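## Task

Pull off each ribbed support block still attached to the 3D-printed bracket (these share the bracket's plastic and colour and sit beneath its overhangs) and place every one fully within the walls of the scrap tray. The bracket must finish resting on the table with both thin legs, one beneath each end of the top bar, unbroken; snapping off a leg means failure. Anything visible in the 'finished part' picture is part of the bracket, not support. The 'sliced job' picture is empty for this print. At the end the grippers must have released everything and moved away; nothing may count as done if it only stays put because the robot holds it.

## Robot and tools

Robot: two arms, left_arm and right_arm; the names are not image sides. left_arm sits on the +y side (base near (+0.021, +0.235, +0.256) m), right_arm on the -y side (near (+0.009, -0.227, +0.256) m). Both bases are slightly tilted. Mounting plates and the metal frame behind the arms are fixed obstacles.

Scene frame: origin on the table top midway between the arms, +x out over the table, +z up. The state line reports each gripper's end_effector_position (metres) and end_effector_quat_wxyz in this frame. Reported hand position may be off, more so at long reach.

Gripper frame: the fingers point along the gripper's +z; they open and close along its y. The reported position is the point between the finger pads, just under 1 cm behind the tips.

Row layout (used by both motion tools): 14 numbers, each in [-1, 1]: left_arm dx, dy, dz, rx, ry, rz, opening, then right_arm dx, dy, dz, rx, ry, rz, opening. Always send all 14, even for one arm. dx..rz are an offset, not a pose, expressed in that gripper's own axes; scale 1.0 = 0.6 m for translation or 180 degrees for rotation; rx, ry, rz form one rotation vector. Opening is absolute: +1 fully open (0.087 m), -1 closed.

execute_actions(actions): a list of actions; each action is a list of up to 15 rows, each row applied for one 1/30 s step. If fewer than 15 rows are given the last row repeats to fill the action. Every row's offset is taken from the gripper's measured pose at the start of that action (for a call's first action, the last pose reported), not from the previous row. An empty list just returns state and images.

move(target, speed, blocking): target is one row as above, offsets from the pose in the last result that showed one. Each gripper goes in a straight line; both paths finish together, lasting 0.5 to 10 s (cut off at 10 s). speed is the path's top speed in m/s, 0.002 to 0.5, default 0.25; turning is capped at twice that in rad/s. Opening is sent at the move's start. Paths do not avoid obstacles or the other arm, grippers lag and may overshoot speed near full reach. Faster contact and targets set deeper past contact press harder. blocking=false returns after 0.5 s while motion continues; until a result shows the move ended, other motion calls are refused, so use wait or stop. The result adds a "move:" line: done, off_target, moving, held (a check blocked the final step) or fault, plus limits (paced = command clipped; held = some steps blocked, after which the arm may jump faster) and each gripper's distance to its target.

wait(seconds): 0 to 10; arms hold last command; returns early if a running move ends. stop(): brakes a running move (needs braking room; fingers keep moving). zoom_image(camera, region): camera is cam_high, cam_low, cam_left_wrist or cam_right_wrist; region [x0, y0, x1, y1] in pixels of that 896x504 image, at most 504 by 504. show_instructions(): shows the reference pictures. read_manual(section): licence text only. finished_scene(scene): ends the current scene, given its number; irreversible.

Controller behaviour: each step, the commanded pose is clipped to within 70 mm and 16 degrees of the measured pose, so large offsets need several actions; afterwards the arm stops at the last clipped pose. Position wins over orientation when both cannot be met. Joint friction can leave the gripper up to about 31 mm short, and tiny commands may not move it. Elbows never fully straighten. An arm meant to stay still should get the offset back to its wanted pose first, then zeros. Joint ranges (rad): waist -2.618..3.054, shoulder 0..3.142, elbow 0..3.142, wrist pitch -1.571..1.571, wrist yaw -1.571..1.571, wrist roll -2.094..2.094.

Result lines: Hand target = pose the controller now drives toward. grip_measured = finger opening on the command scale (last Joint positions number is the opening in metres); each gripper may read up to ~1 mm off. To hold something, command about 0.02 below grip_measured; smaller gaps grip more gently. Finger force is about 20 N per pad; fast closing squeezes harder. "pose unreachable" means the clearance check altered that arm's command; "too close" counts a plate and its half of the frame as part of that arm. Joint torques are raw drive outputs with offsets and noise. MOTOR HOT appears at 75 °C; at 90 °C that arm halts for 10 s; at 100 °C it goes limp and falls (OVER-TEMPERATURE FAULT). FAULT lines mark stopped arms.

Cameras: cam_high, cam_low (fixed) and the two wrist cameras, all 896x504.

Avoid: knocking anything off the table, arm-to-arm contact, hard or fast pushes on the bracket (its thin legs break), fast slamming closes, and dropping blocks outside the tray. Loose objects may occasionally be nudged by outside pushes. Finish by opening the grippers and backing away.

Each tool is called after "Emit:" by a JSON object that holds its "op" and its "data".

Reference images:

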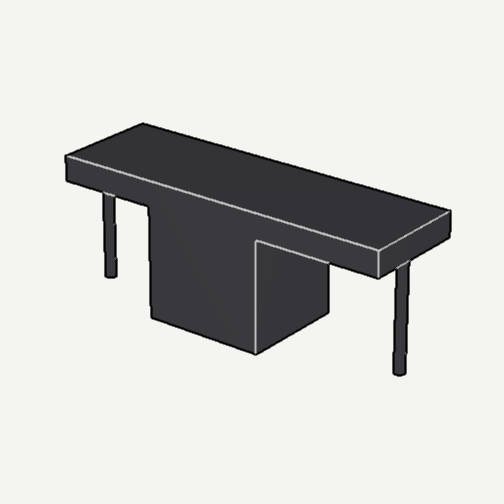

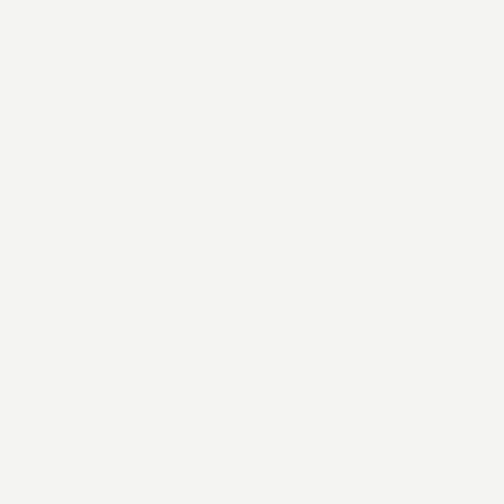

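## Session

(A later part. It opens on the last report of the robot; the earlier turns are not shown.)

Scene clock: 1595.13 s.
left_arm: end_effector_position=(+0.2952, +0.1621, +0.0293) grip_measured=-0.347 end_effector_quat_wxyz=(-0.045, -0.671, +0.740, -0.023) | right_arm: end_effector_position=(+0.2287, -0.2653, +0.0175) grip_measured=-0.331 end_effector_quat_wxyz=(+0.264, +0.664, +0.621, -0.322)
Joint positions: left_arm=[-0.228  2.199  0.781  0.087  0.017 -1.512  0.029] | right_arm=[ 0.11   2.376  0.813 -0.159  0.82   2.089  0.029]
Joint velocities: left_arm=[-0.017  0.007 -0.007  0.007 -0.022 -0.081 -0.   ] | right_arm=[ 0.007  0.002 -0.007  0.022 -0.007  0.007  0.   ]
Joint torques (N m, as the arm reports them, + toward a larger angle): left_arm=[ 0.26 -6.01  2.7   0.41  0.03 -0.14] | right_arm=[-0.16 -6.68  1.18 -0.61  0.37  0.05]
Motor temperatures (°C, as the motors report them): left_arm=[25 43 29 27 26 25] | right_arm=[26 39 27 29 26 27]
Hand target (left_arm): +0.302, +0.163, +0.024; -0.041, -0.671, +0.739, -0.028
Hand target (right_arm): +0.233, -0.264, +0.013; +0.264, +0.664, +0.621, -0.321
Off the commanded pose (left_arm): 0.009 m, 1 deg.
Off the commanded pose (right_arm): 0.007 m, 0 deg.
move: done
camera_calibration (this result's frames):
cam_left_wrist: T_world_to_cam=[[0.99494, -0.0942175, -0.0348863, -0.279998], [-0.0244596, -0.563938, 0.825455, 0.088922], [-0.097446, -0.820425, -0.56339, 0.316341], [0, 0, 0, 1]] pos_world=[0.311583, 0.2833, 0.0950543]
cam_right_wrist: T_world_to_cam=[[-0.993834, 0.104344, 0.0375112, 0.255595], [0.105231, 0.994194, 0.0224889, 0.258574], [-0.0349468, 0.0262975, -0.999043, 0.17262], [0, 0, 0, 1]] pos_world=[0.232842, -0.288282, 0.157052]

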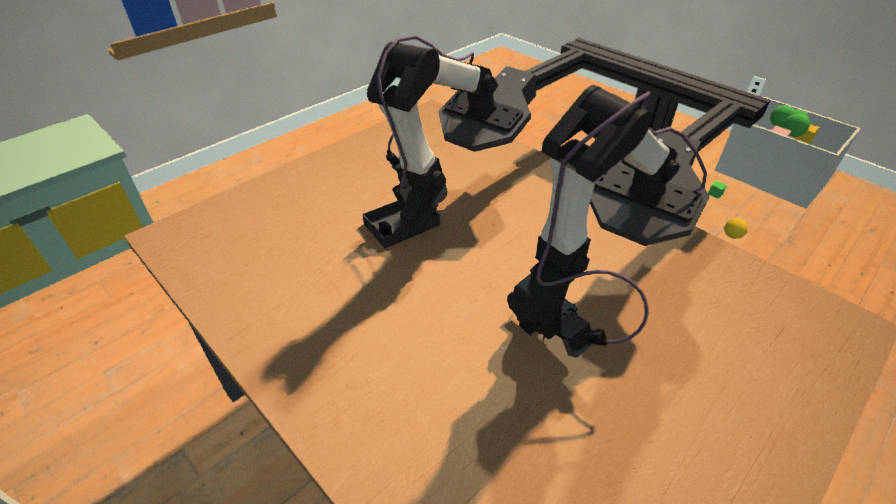

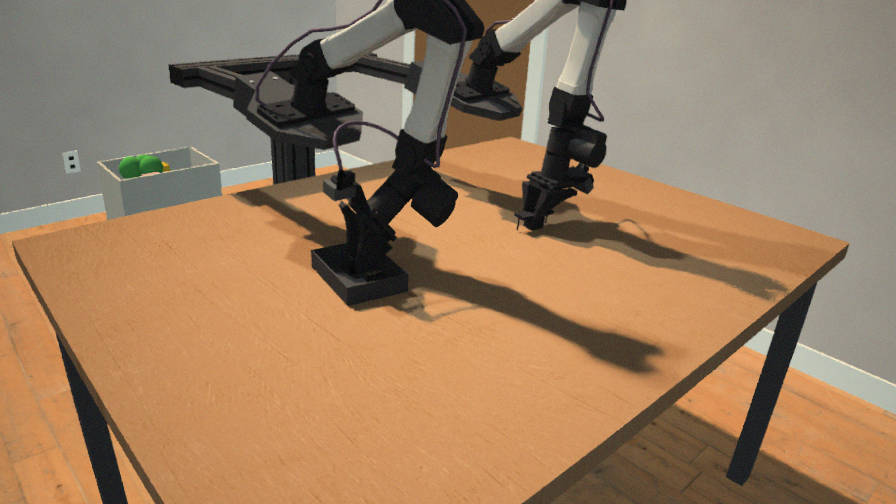

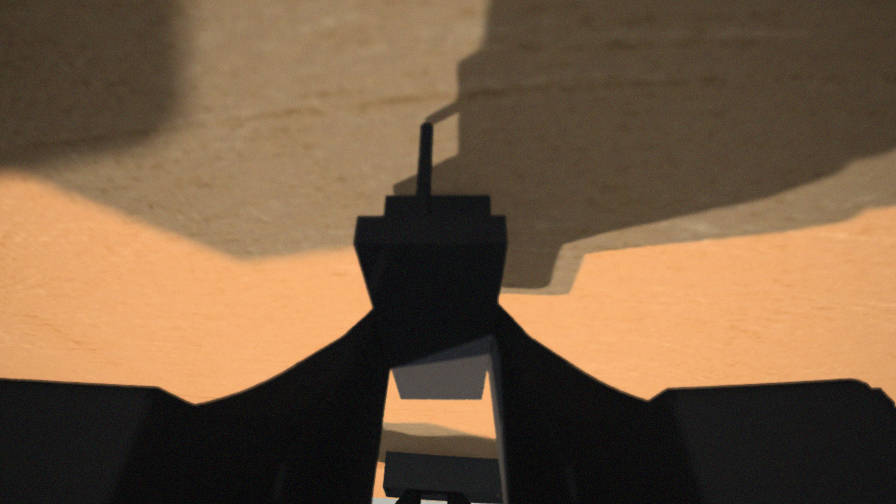

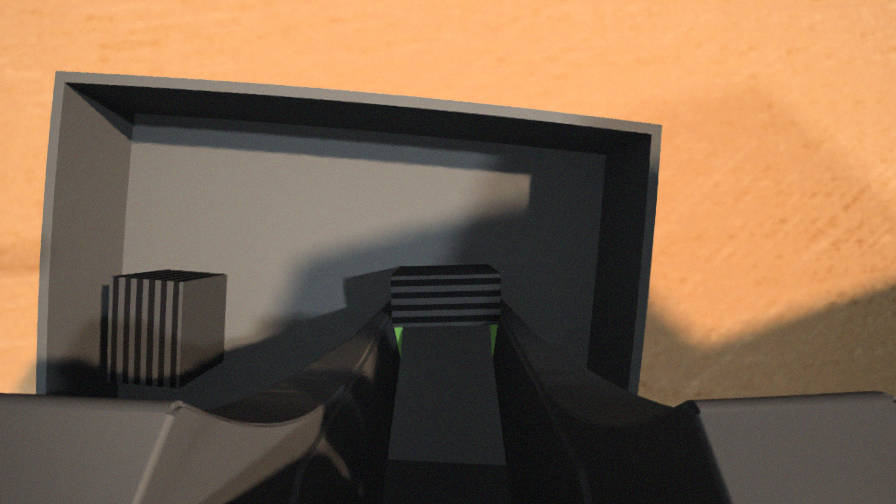

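Emit:
{"op": "execute_actions", "data": {"actions": [[[0,0,0,0,0,0,-0.35, 0,0,0,0,0,0,-0.335],[0,0,0,0,0,0,-0.34, 0,0,0,0,0,0,-0.325],[0,0,0,0,0,0,-0.33, 0,0,0,0,0,0,-0.315],[0,0,0,0,0,0,-0.31, 0,0,0,0,0,0,-0.30],[0,0,0,0,0,0,-0.28, 0,0,0,0,0,0,-0.28],[0,0,0,0,0,0,-0.24, 0,0,0,0,0,0,-0.25],[0,0,0,0,0,0,-0.18, 0,0,0,0,0,0,-0.21],[0,0,0,0,0,0,-0.10, 0,0,0,0,0,0,-0.16],[0,0,0,0,0,0,-0.02, 0,0,0,0,0,0,-0.11],[0,0,0,0,0,0,0.06, 0,0,0,0,0,0,-0.06],[0,0,0,0,0,0,0.14, 0,0,0,0,0,0,-0.01],[0,0,0,0,0,0,0.22, 0,0,0,0,0,0,0.04],[0,0,0,0,0,0,0.30, 0,0,0,0,0,0,0.08],[0,0,0,0,0,0,0.35, 0,0,0,0,0,0,0.10],[0,0,0,0,0,0,0.40, 0,0,0,0,0,0,0.10]]]}}

Scene clock: 1616.00 s.
left_arm: end_effector_position=(+0.2956, +0.1620, +0.0293) grip_measured=+0.377 end_effector_quat_wxyz=(-0.045, -0.671, +0.740, -0.024) | right_arm: end_effector_position=(+0.2287, -0.2653, +0.0175) grip_measured=+0.097 end_effector_quat_wxyz=(+0.264, +0.664, +0.621, -0.322)
Joint positions: left_arm=[-0.228  2.199  0.781  0.089  0.017 -1.512  0.06 ] | right_arm=[ 0.11   2.376  0.813 -0.159  0.82   2.089  0.048]
Joint velocities: left_arm=[-0.002  0.007  0.002 -0.007 -0.022 -0.007  0.041] | right_arm=[ 0.002 -0.007 -0.002 -0.007 -0.022 -0.007  0.005]
Joint torques (N m, as the arm reports them, + toward a larger angle): left_arm=[-0.17 -7.83  0.87  0.25  0.   -0.17] | right_arm=[-0.15 -8.04 -0.92 -0.57  0.38  0.02]
Motor temperatures (°C, as the motors report them): left_arm=[25 42 28 27 26 25] | right_arm=[25 39 26 29 26 27]
Hand target (left_arm): +0.295, +0.162, +0.029; -0.045, -0.671, +0.740, -0.023
Hand target (right_arm): +0.229, -0.265, +0.018; +0.264, +0.664, +0.621, -0.322
Off the commanded pose (left_arm): 0.000 m, 0 deg.
Off the commanded pose (right_arm): 0.000 m, 0 deg.
camera_calibration (this result's frames):
cam_left_wrist: T_world_to_cam=[[0.995003, -0.0940989, -0.0333685, -0.28046], [-0.0256459, -0.563894, 0.825449, 0.0892791], [-0.0964901, -0.820469, -0.56349, 0.316084], [0, 0, 0, 1]] pos_world=[0.311847, 0.28329, 0.0950564]
cam_right_wrist: T_world_to_cam=[[-0.993834, 0.104344, 0.0375112, 0.255595], [0.105231, 0.994194, 0.0224889, 0.258574], [-0.0349468, 0.0262975, -0.999043, 0.17262], [0, 0, 0, 1]] pos_world=[0.232842, -0.288282, 0.157052]

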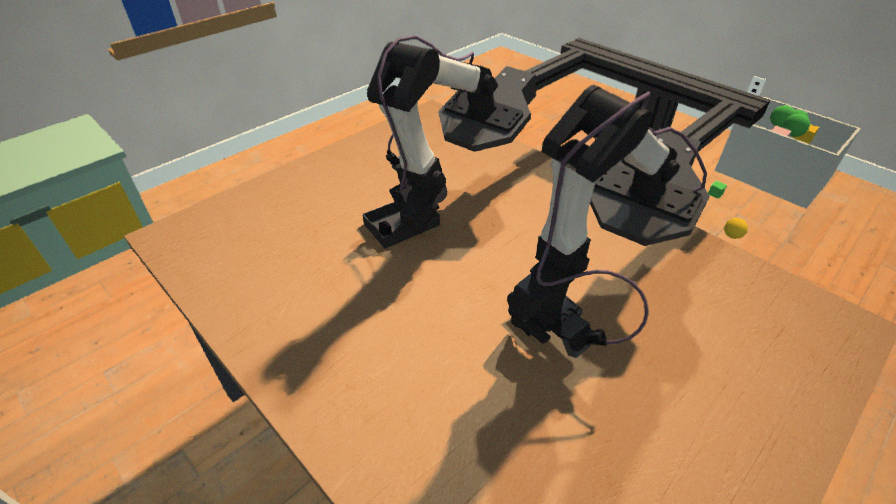

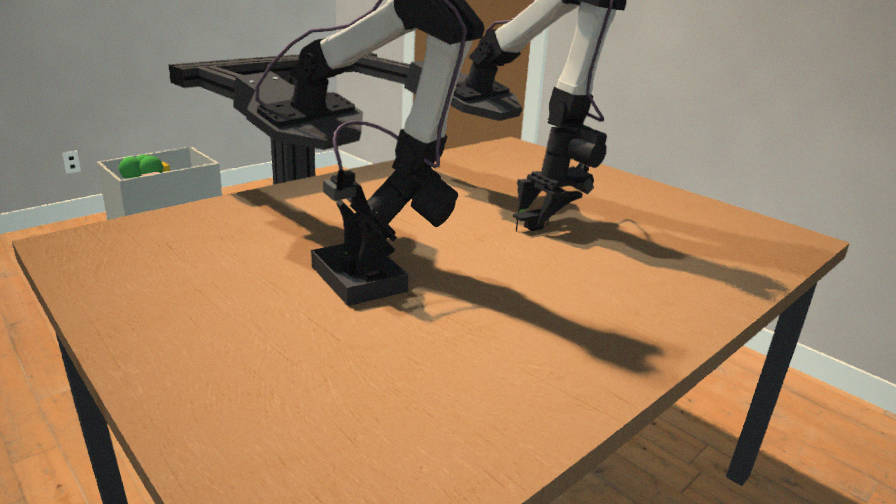

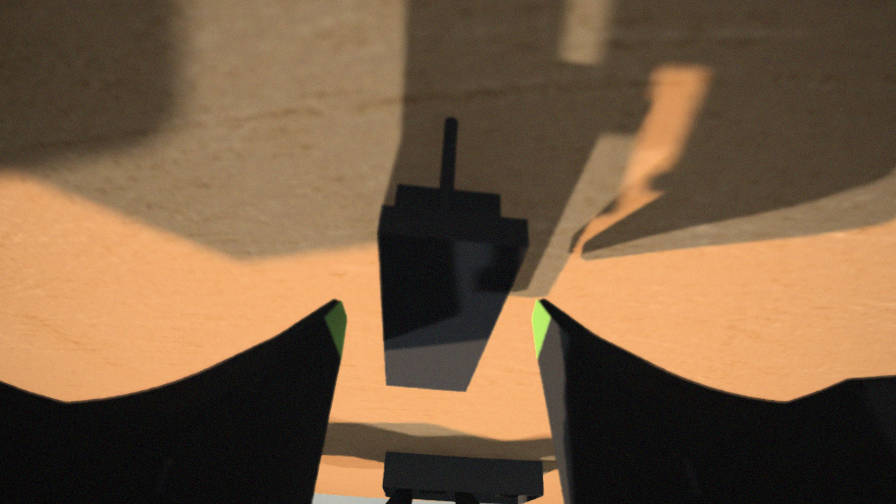

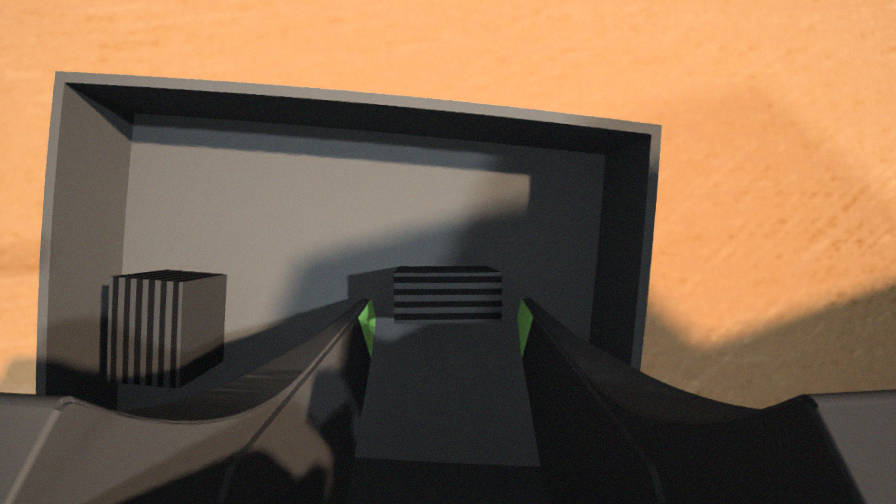

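Emit:
{"op": "move", "data": {"target": [0.014,0.0137,-0.1323,0,0,0,0.4, -0.1133,-0.0173,-0.0975,0,0,0,0.1], "speed": 0.08}}

Scene clock: 1621.10 s.
left_arm: end_effector_position=(+0.3053, +0.1643, +0.1092) grip_measured=+0.400 end_effector_quat_wxyz=(-0.034, -0.673, +0.738, -0.036) | right_arm: end_effector_position=(+0.2343, -0.2664, +0.1051) grip_measured=+0.100 end_effector_quat_wxyz=(+0.268, +0.668, +0.619, -0.315)
Joint positions: left_arm=[-0.239  1.849  0.719 -0.166  0.017 -1.528  0.061] | right_arm=[ 0.118  1.976  0.687 -0.424  0.82   2.103  0.048]
Joint velocities: left_arm=[ 0.007  0.002  0.007 -0.022 -0.081  0.051  0.   ] | right_arm=[ 0.002 -0.007 -0.027 -0.037 -0.007 -0.066 -0.001]
Joint torques (N m, as the arm reports them, + toward a larger angle): left_arm=[-1.3  -8.15  0.57  0.16 -0.04 -0.2 ] | right_arm=[ 0.75 -8.32 -1.44 -0.64  0.33  0.12]
Motor temperatures (°C, as the motors report them): left_arm=[25 43 28 27 26 25] | right_arm=[25 40 26 28 26 27]
Hand target (left_arm): +0.291, +0.162, +0.110; -0.045, -0.671, +0.740, -0.024
Hand target (right_arm): +0.224, -0.266, +0.107; +0.263, +0.664, +0.623, -0.321
Off the commanded pose (left_arm): 0.016 m, 2 deg.
Off the commanded pose (right_arm): 0.012 m, 1 deg.
joint sent to its limit (right arm) — the command would take joint 6 (wrist roll) past its upper limit, so that joint was sent only as far as its limit.
move: off_target (left_arm, right_arm)
camera_calibration (this result's frames):
cam_left_wrist: T_world_to_cam=[[0.996218, -0.0868913, -0.000457893, -0.292358], [-0.0485112, -0.560542, 0.826704, 0.0310516], [-0.0720901, -0.823555, -0.562637, 0.356868], [0, 0, 0, 1]] pos_world=[0.318486, 0.285903, 0.174983]
cam_right_wrist: T_world_to_cam=[[-0.994113, 0.106586, 0.019446, 0.260543], [0.107096, 0.993872, 0.027362, 0.256138], [-0.0164104, 0.0292835, -0.999436, 0.25684], [0, 0, 0, 1]] pos_world=[0.235793, -0.28986, 0.24462]

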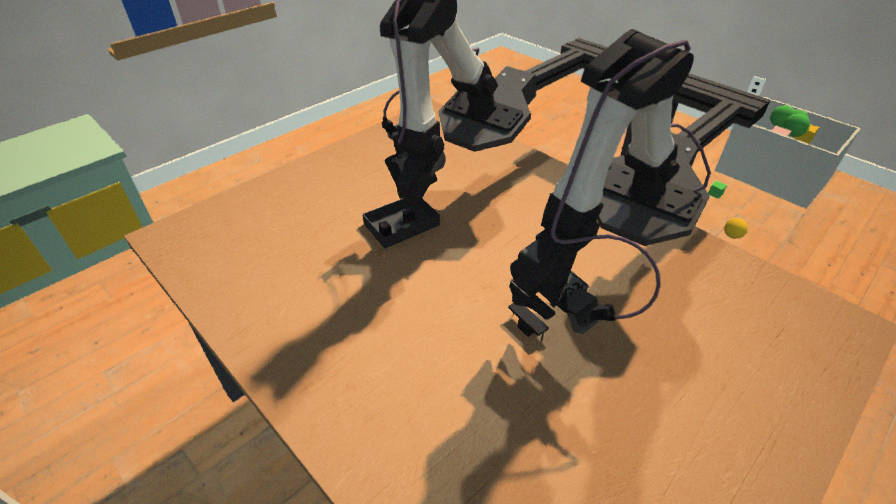

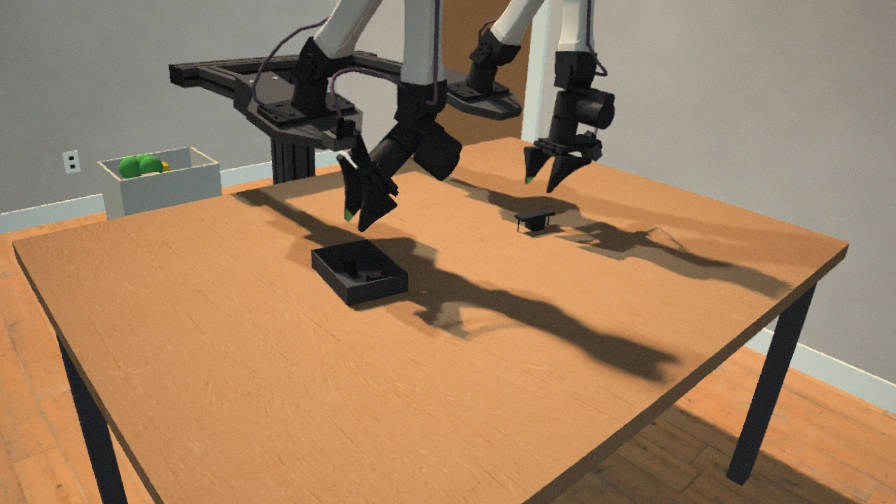

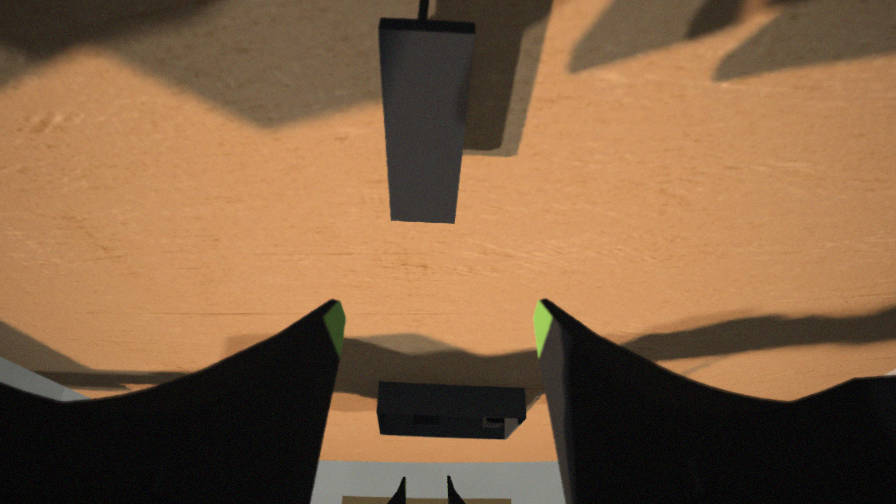

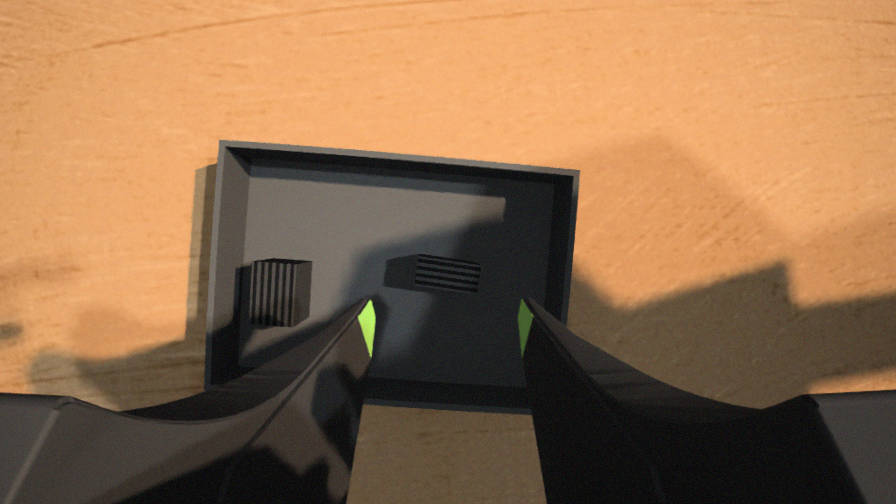

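Emit:
{"op": "zoom_image", "data": {"camera": "cam_low", "region": [500, 195, 570, 245]}}

Emit:
{"op": "zoom_image", "data": {"camera": "cam_high", "region": [495, 295, 565, 350]}}

Emit:
{"op": "zoom_image", "data": {"camera": "cam_right_wrist", "region": [195, 130, 595, 420]}}

Region (500, 195, 570, 245) of cam_low's 896x504 image, scaled by 7.200, with more detail than that image has; it fills the top 360 rows of this view, and the rest is white.

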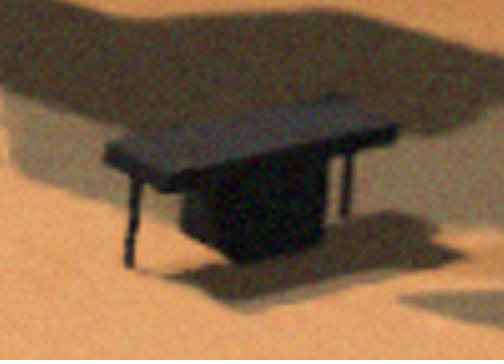

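Region (495, 295, 565, 350) of cam_high's 896x504 image, scaled by 7.200, with more detail than that image has; it fills the top 396 rows of this view, and the rest is white.

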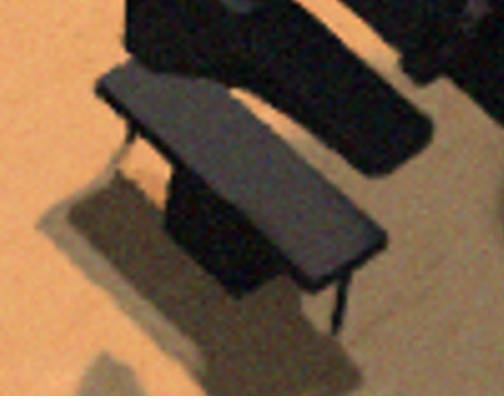

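Region (195, 130, 595, 420) of cam_right_wrist's 896x504 image, scaled by 1.260, with more detail than that image has; it fills the top 365 rows of this view, and the rest is white.

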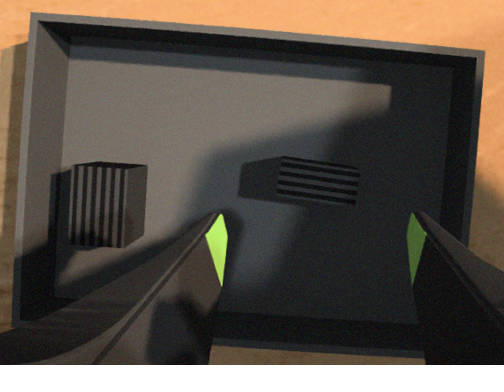

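Emit:
{"op": "move", "data": {"target": [0.0,0.03,-0.12,0,0,0,0.4, -0.06,-0.02,-0.12,0,0,-0.06,0.1], "speed": 0.12}}

Scene clock: 1630.80 s.
left_arm: end_effector_position=(+0.3046, +0.1705, +0.1837) grip_measured=+0.400 end_effector_quat_wxyz=(-0.021, -0.673, +0.738, -0.049) | right_arm: end_effector_position=(+0.2195, -0.2433, +0.1782) grip_measured=+0.100 end_effector_quat_wxyz=(+0.235, +0.599, +0.680, -0.352)
Joint positions: left_arm=[-0.239  1.532  0.719 -0.446  0.017 -1.526  0.061] | right_arm=[ 0.248  1.737  0.743 -0.885  0.801  2.103  0.048]
Joint velocities: left_arm=[ 0.007 -0.002  0.002 -0.081  0.007 -0.022  0.001] | right_arm=[-0.022 -0.002 -0.002 -0.051 -0.095 -0.022 -0.   ]
Joint torques (N m, as the arm reports them, + toward a larger angle): left_arm=[ 1.   -7.1   1.91  0.22  0.04 -0.08] | right_arm=[ 0.93 -7.48  4.59 -0.92  0.17  0.13]
Motor temperatures (°C, as the motors report them): left_arm=[25 44 28 26 26 25] | right_arm=[26 40 26 29 26 27]
Hand target (left_arm): +0.288, +0.173, +0.182; -0.034, -0.673, +0.738, -0.036
Hand target (right_arm): +0.228, -0.236, +0.180; +0.237, +0.607, +0.679, -0.338
Off the commanded pose (left_arm): 0.018 m, 2 deg.
Off the commanded pose (right_arm): 0.012 m, 2 deg.
joint sent to its limit (right arm) — the command would take joint 6 (wrist roll) past its upper limit, so that joint was sent only as far as its limit.
move: off_target (left_arm, right_arm)
camera_calibration (this result's frames):
cam_left_wrist: T_world_to_cam=[[0.995603, -0.0865244, 0.0358882, -0.29767], [-0.078344, -0.559132, 0.825369, -0.0179151], [-0.0513483, -0.824552, -0.563452, 0.397801], [0, 0, 0, 1]] pos_world=[0.315384, 0.292234, 0.249611]
cam_right_wrist: T_world_to_cam=[[-0.982665, -0.0190667, 0.184406, 0.179506], [-0.0158634, 0.999697, 0.0188307, 0.262698], [-0.184709, 0.015579, -0.98267, 0.359564], [0, 0, 0, 1]] pos_world=[0.246976, -0.264798, 0.315284]

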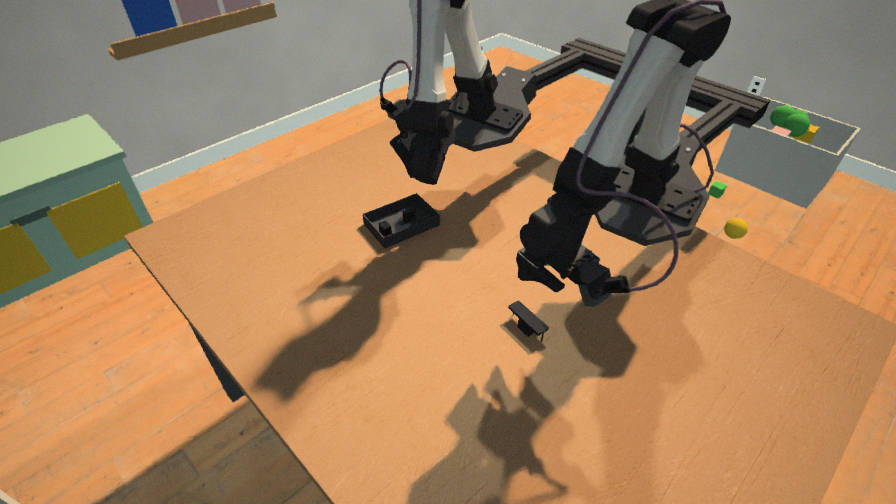

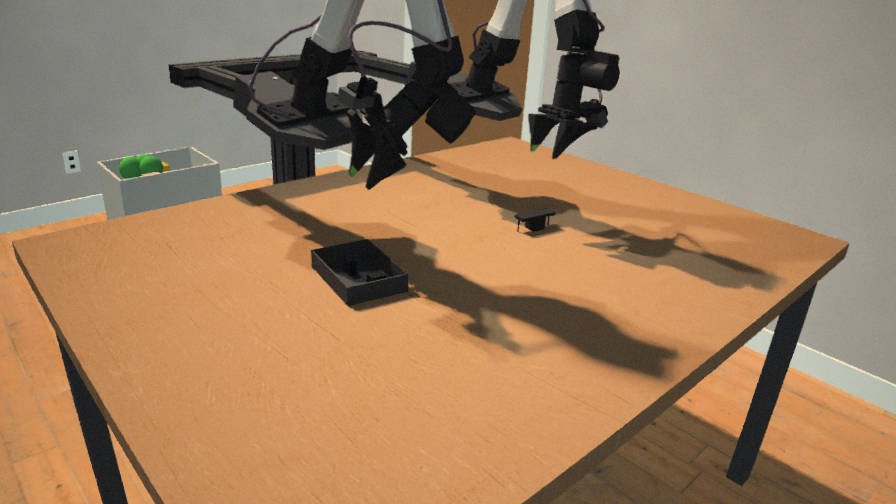

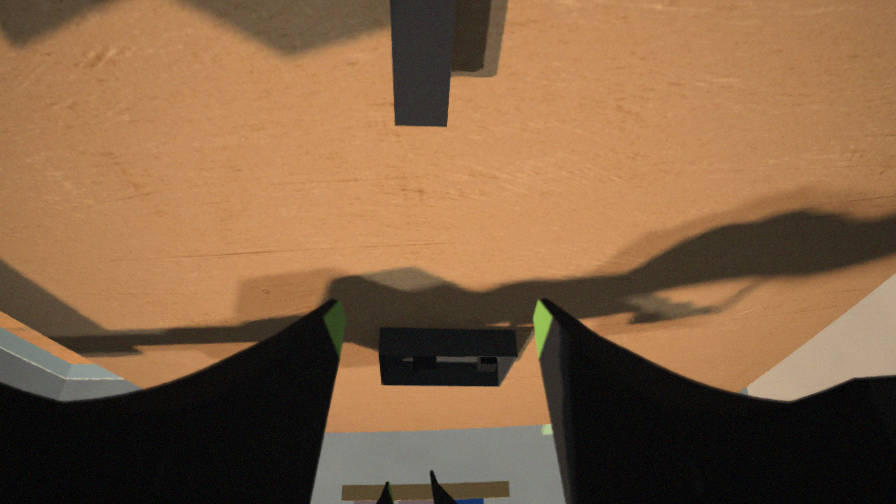

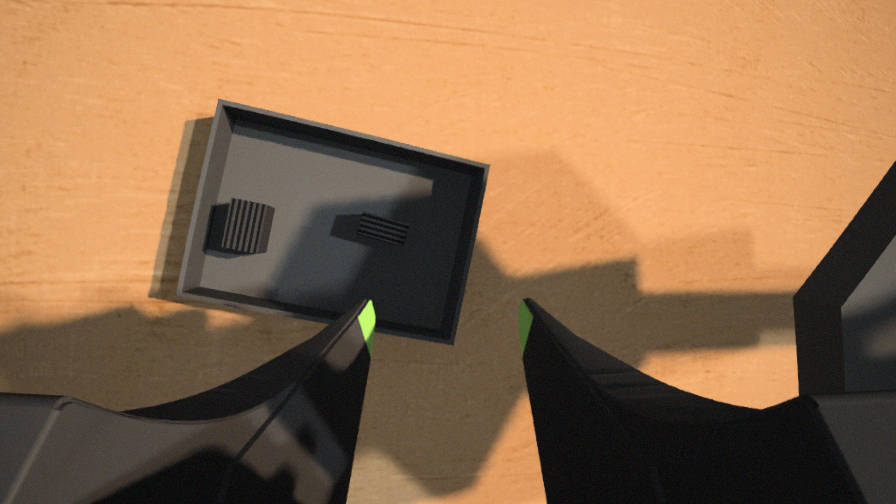

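Emit:
{"op": "finished_scene", "data": {"scene": 1}}

The scene is finished: the task was done.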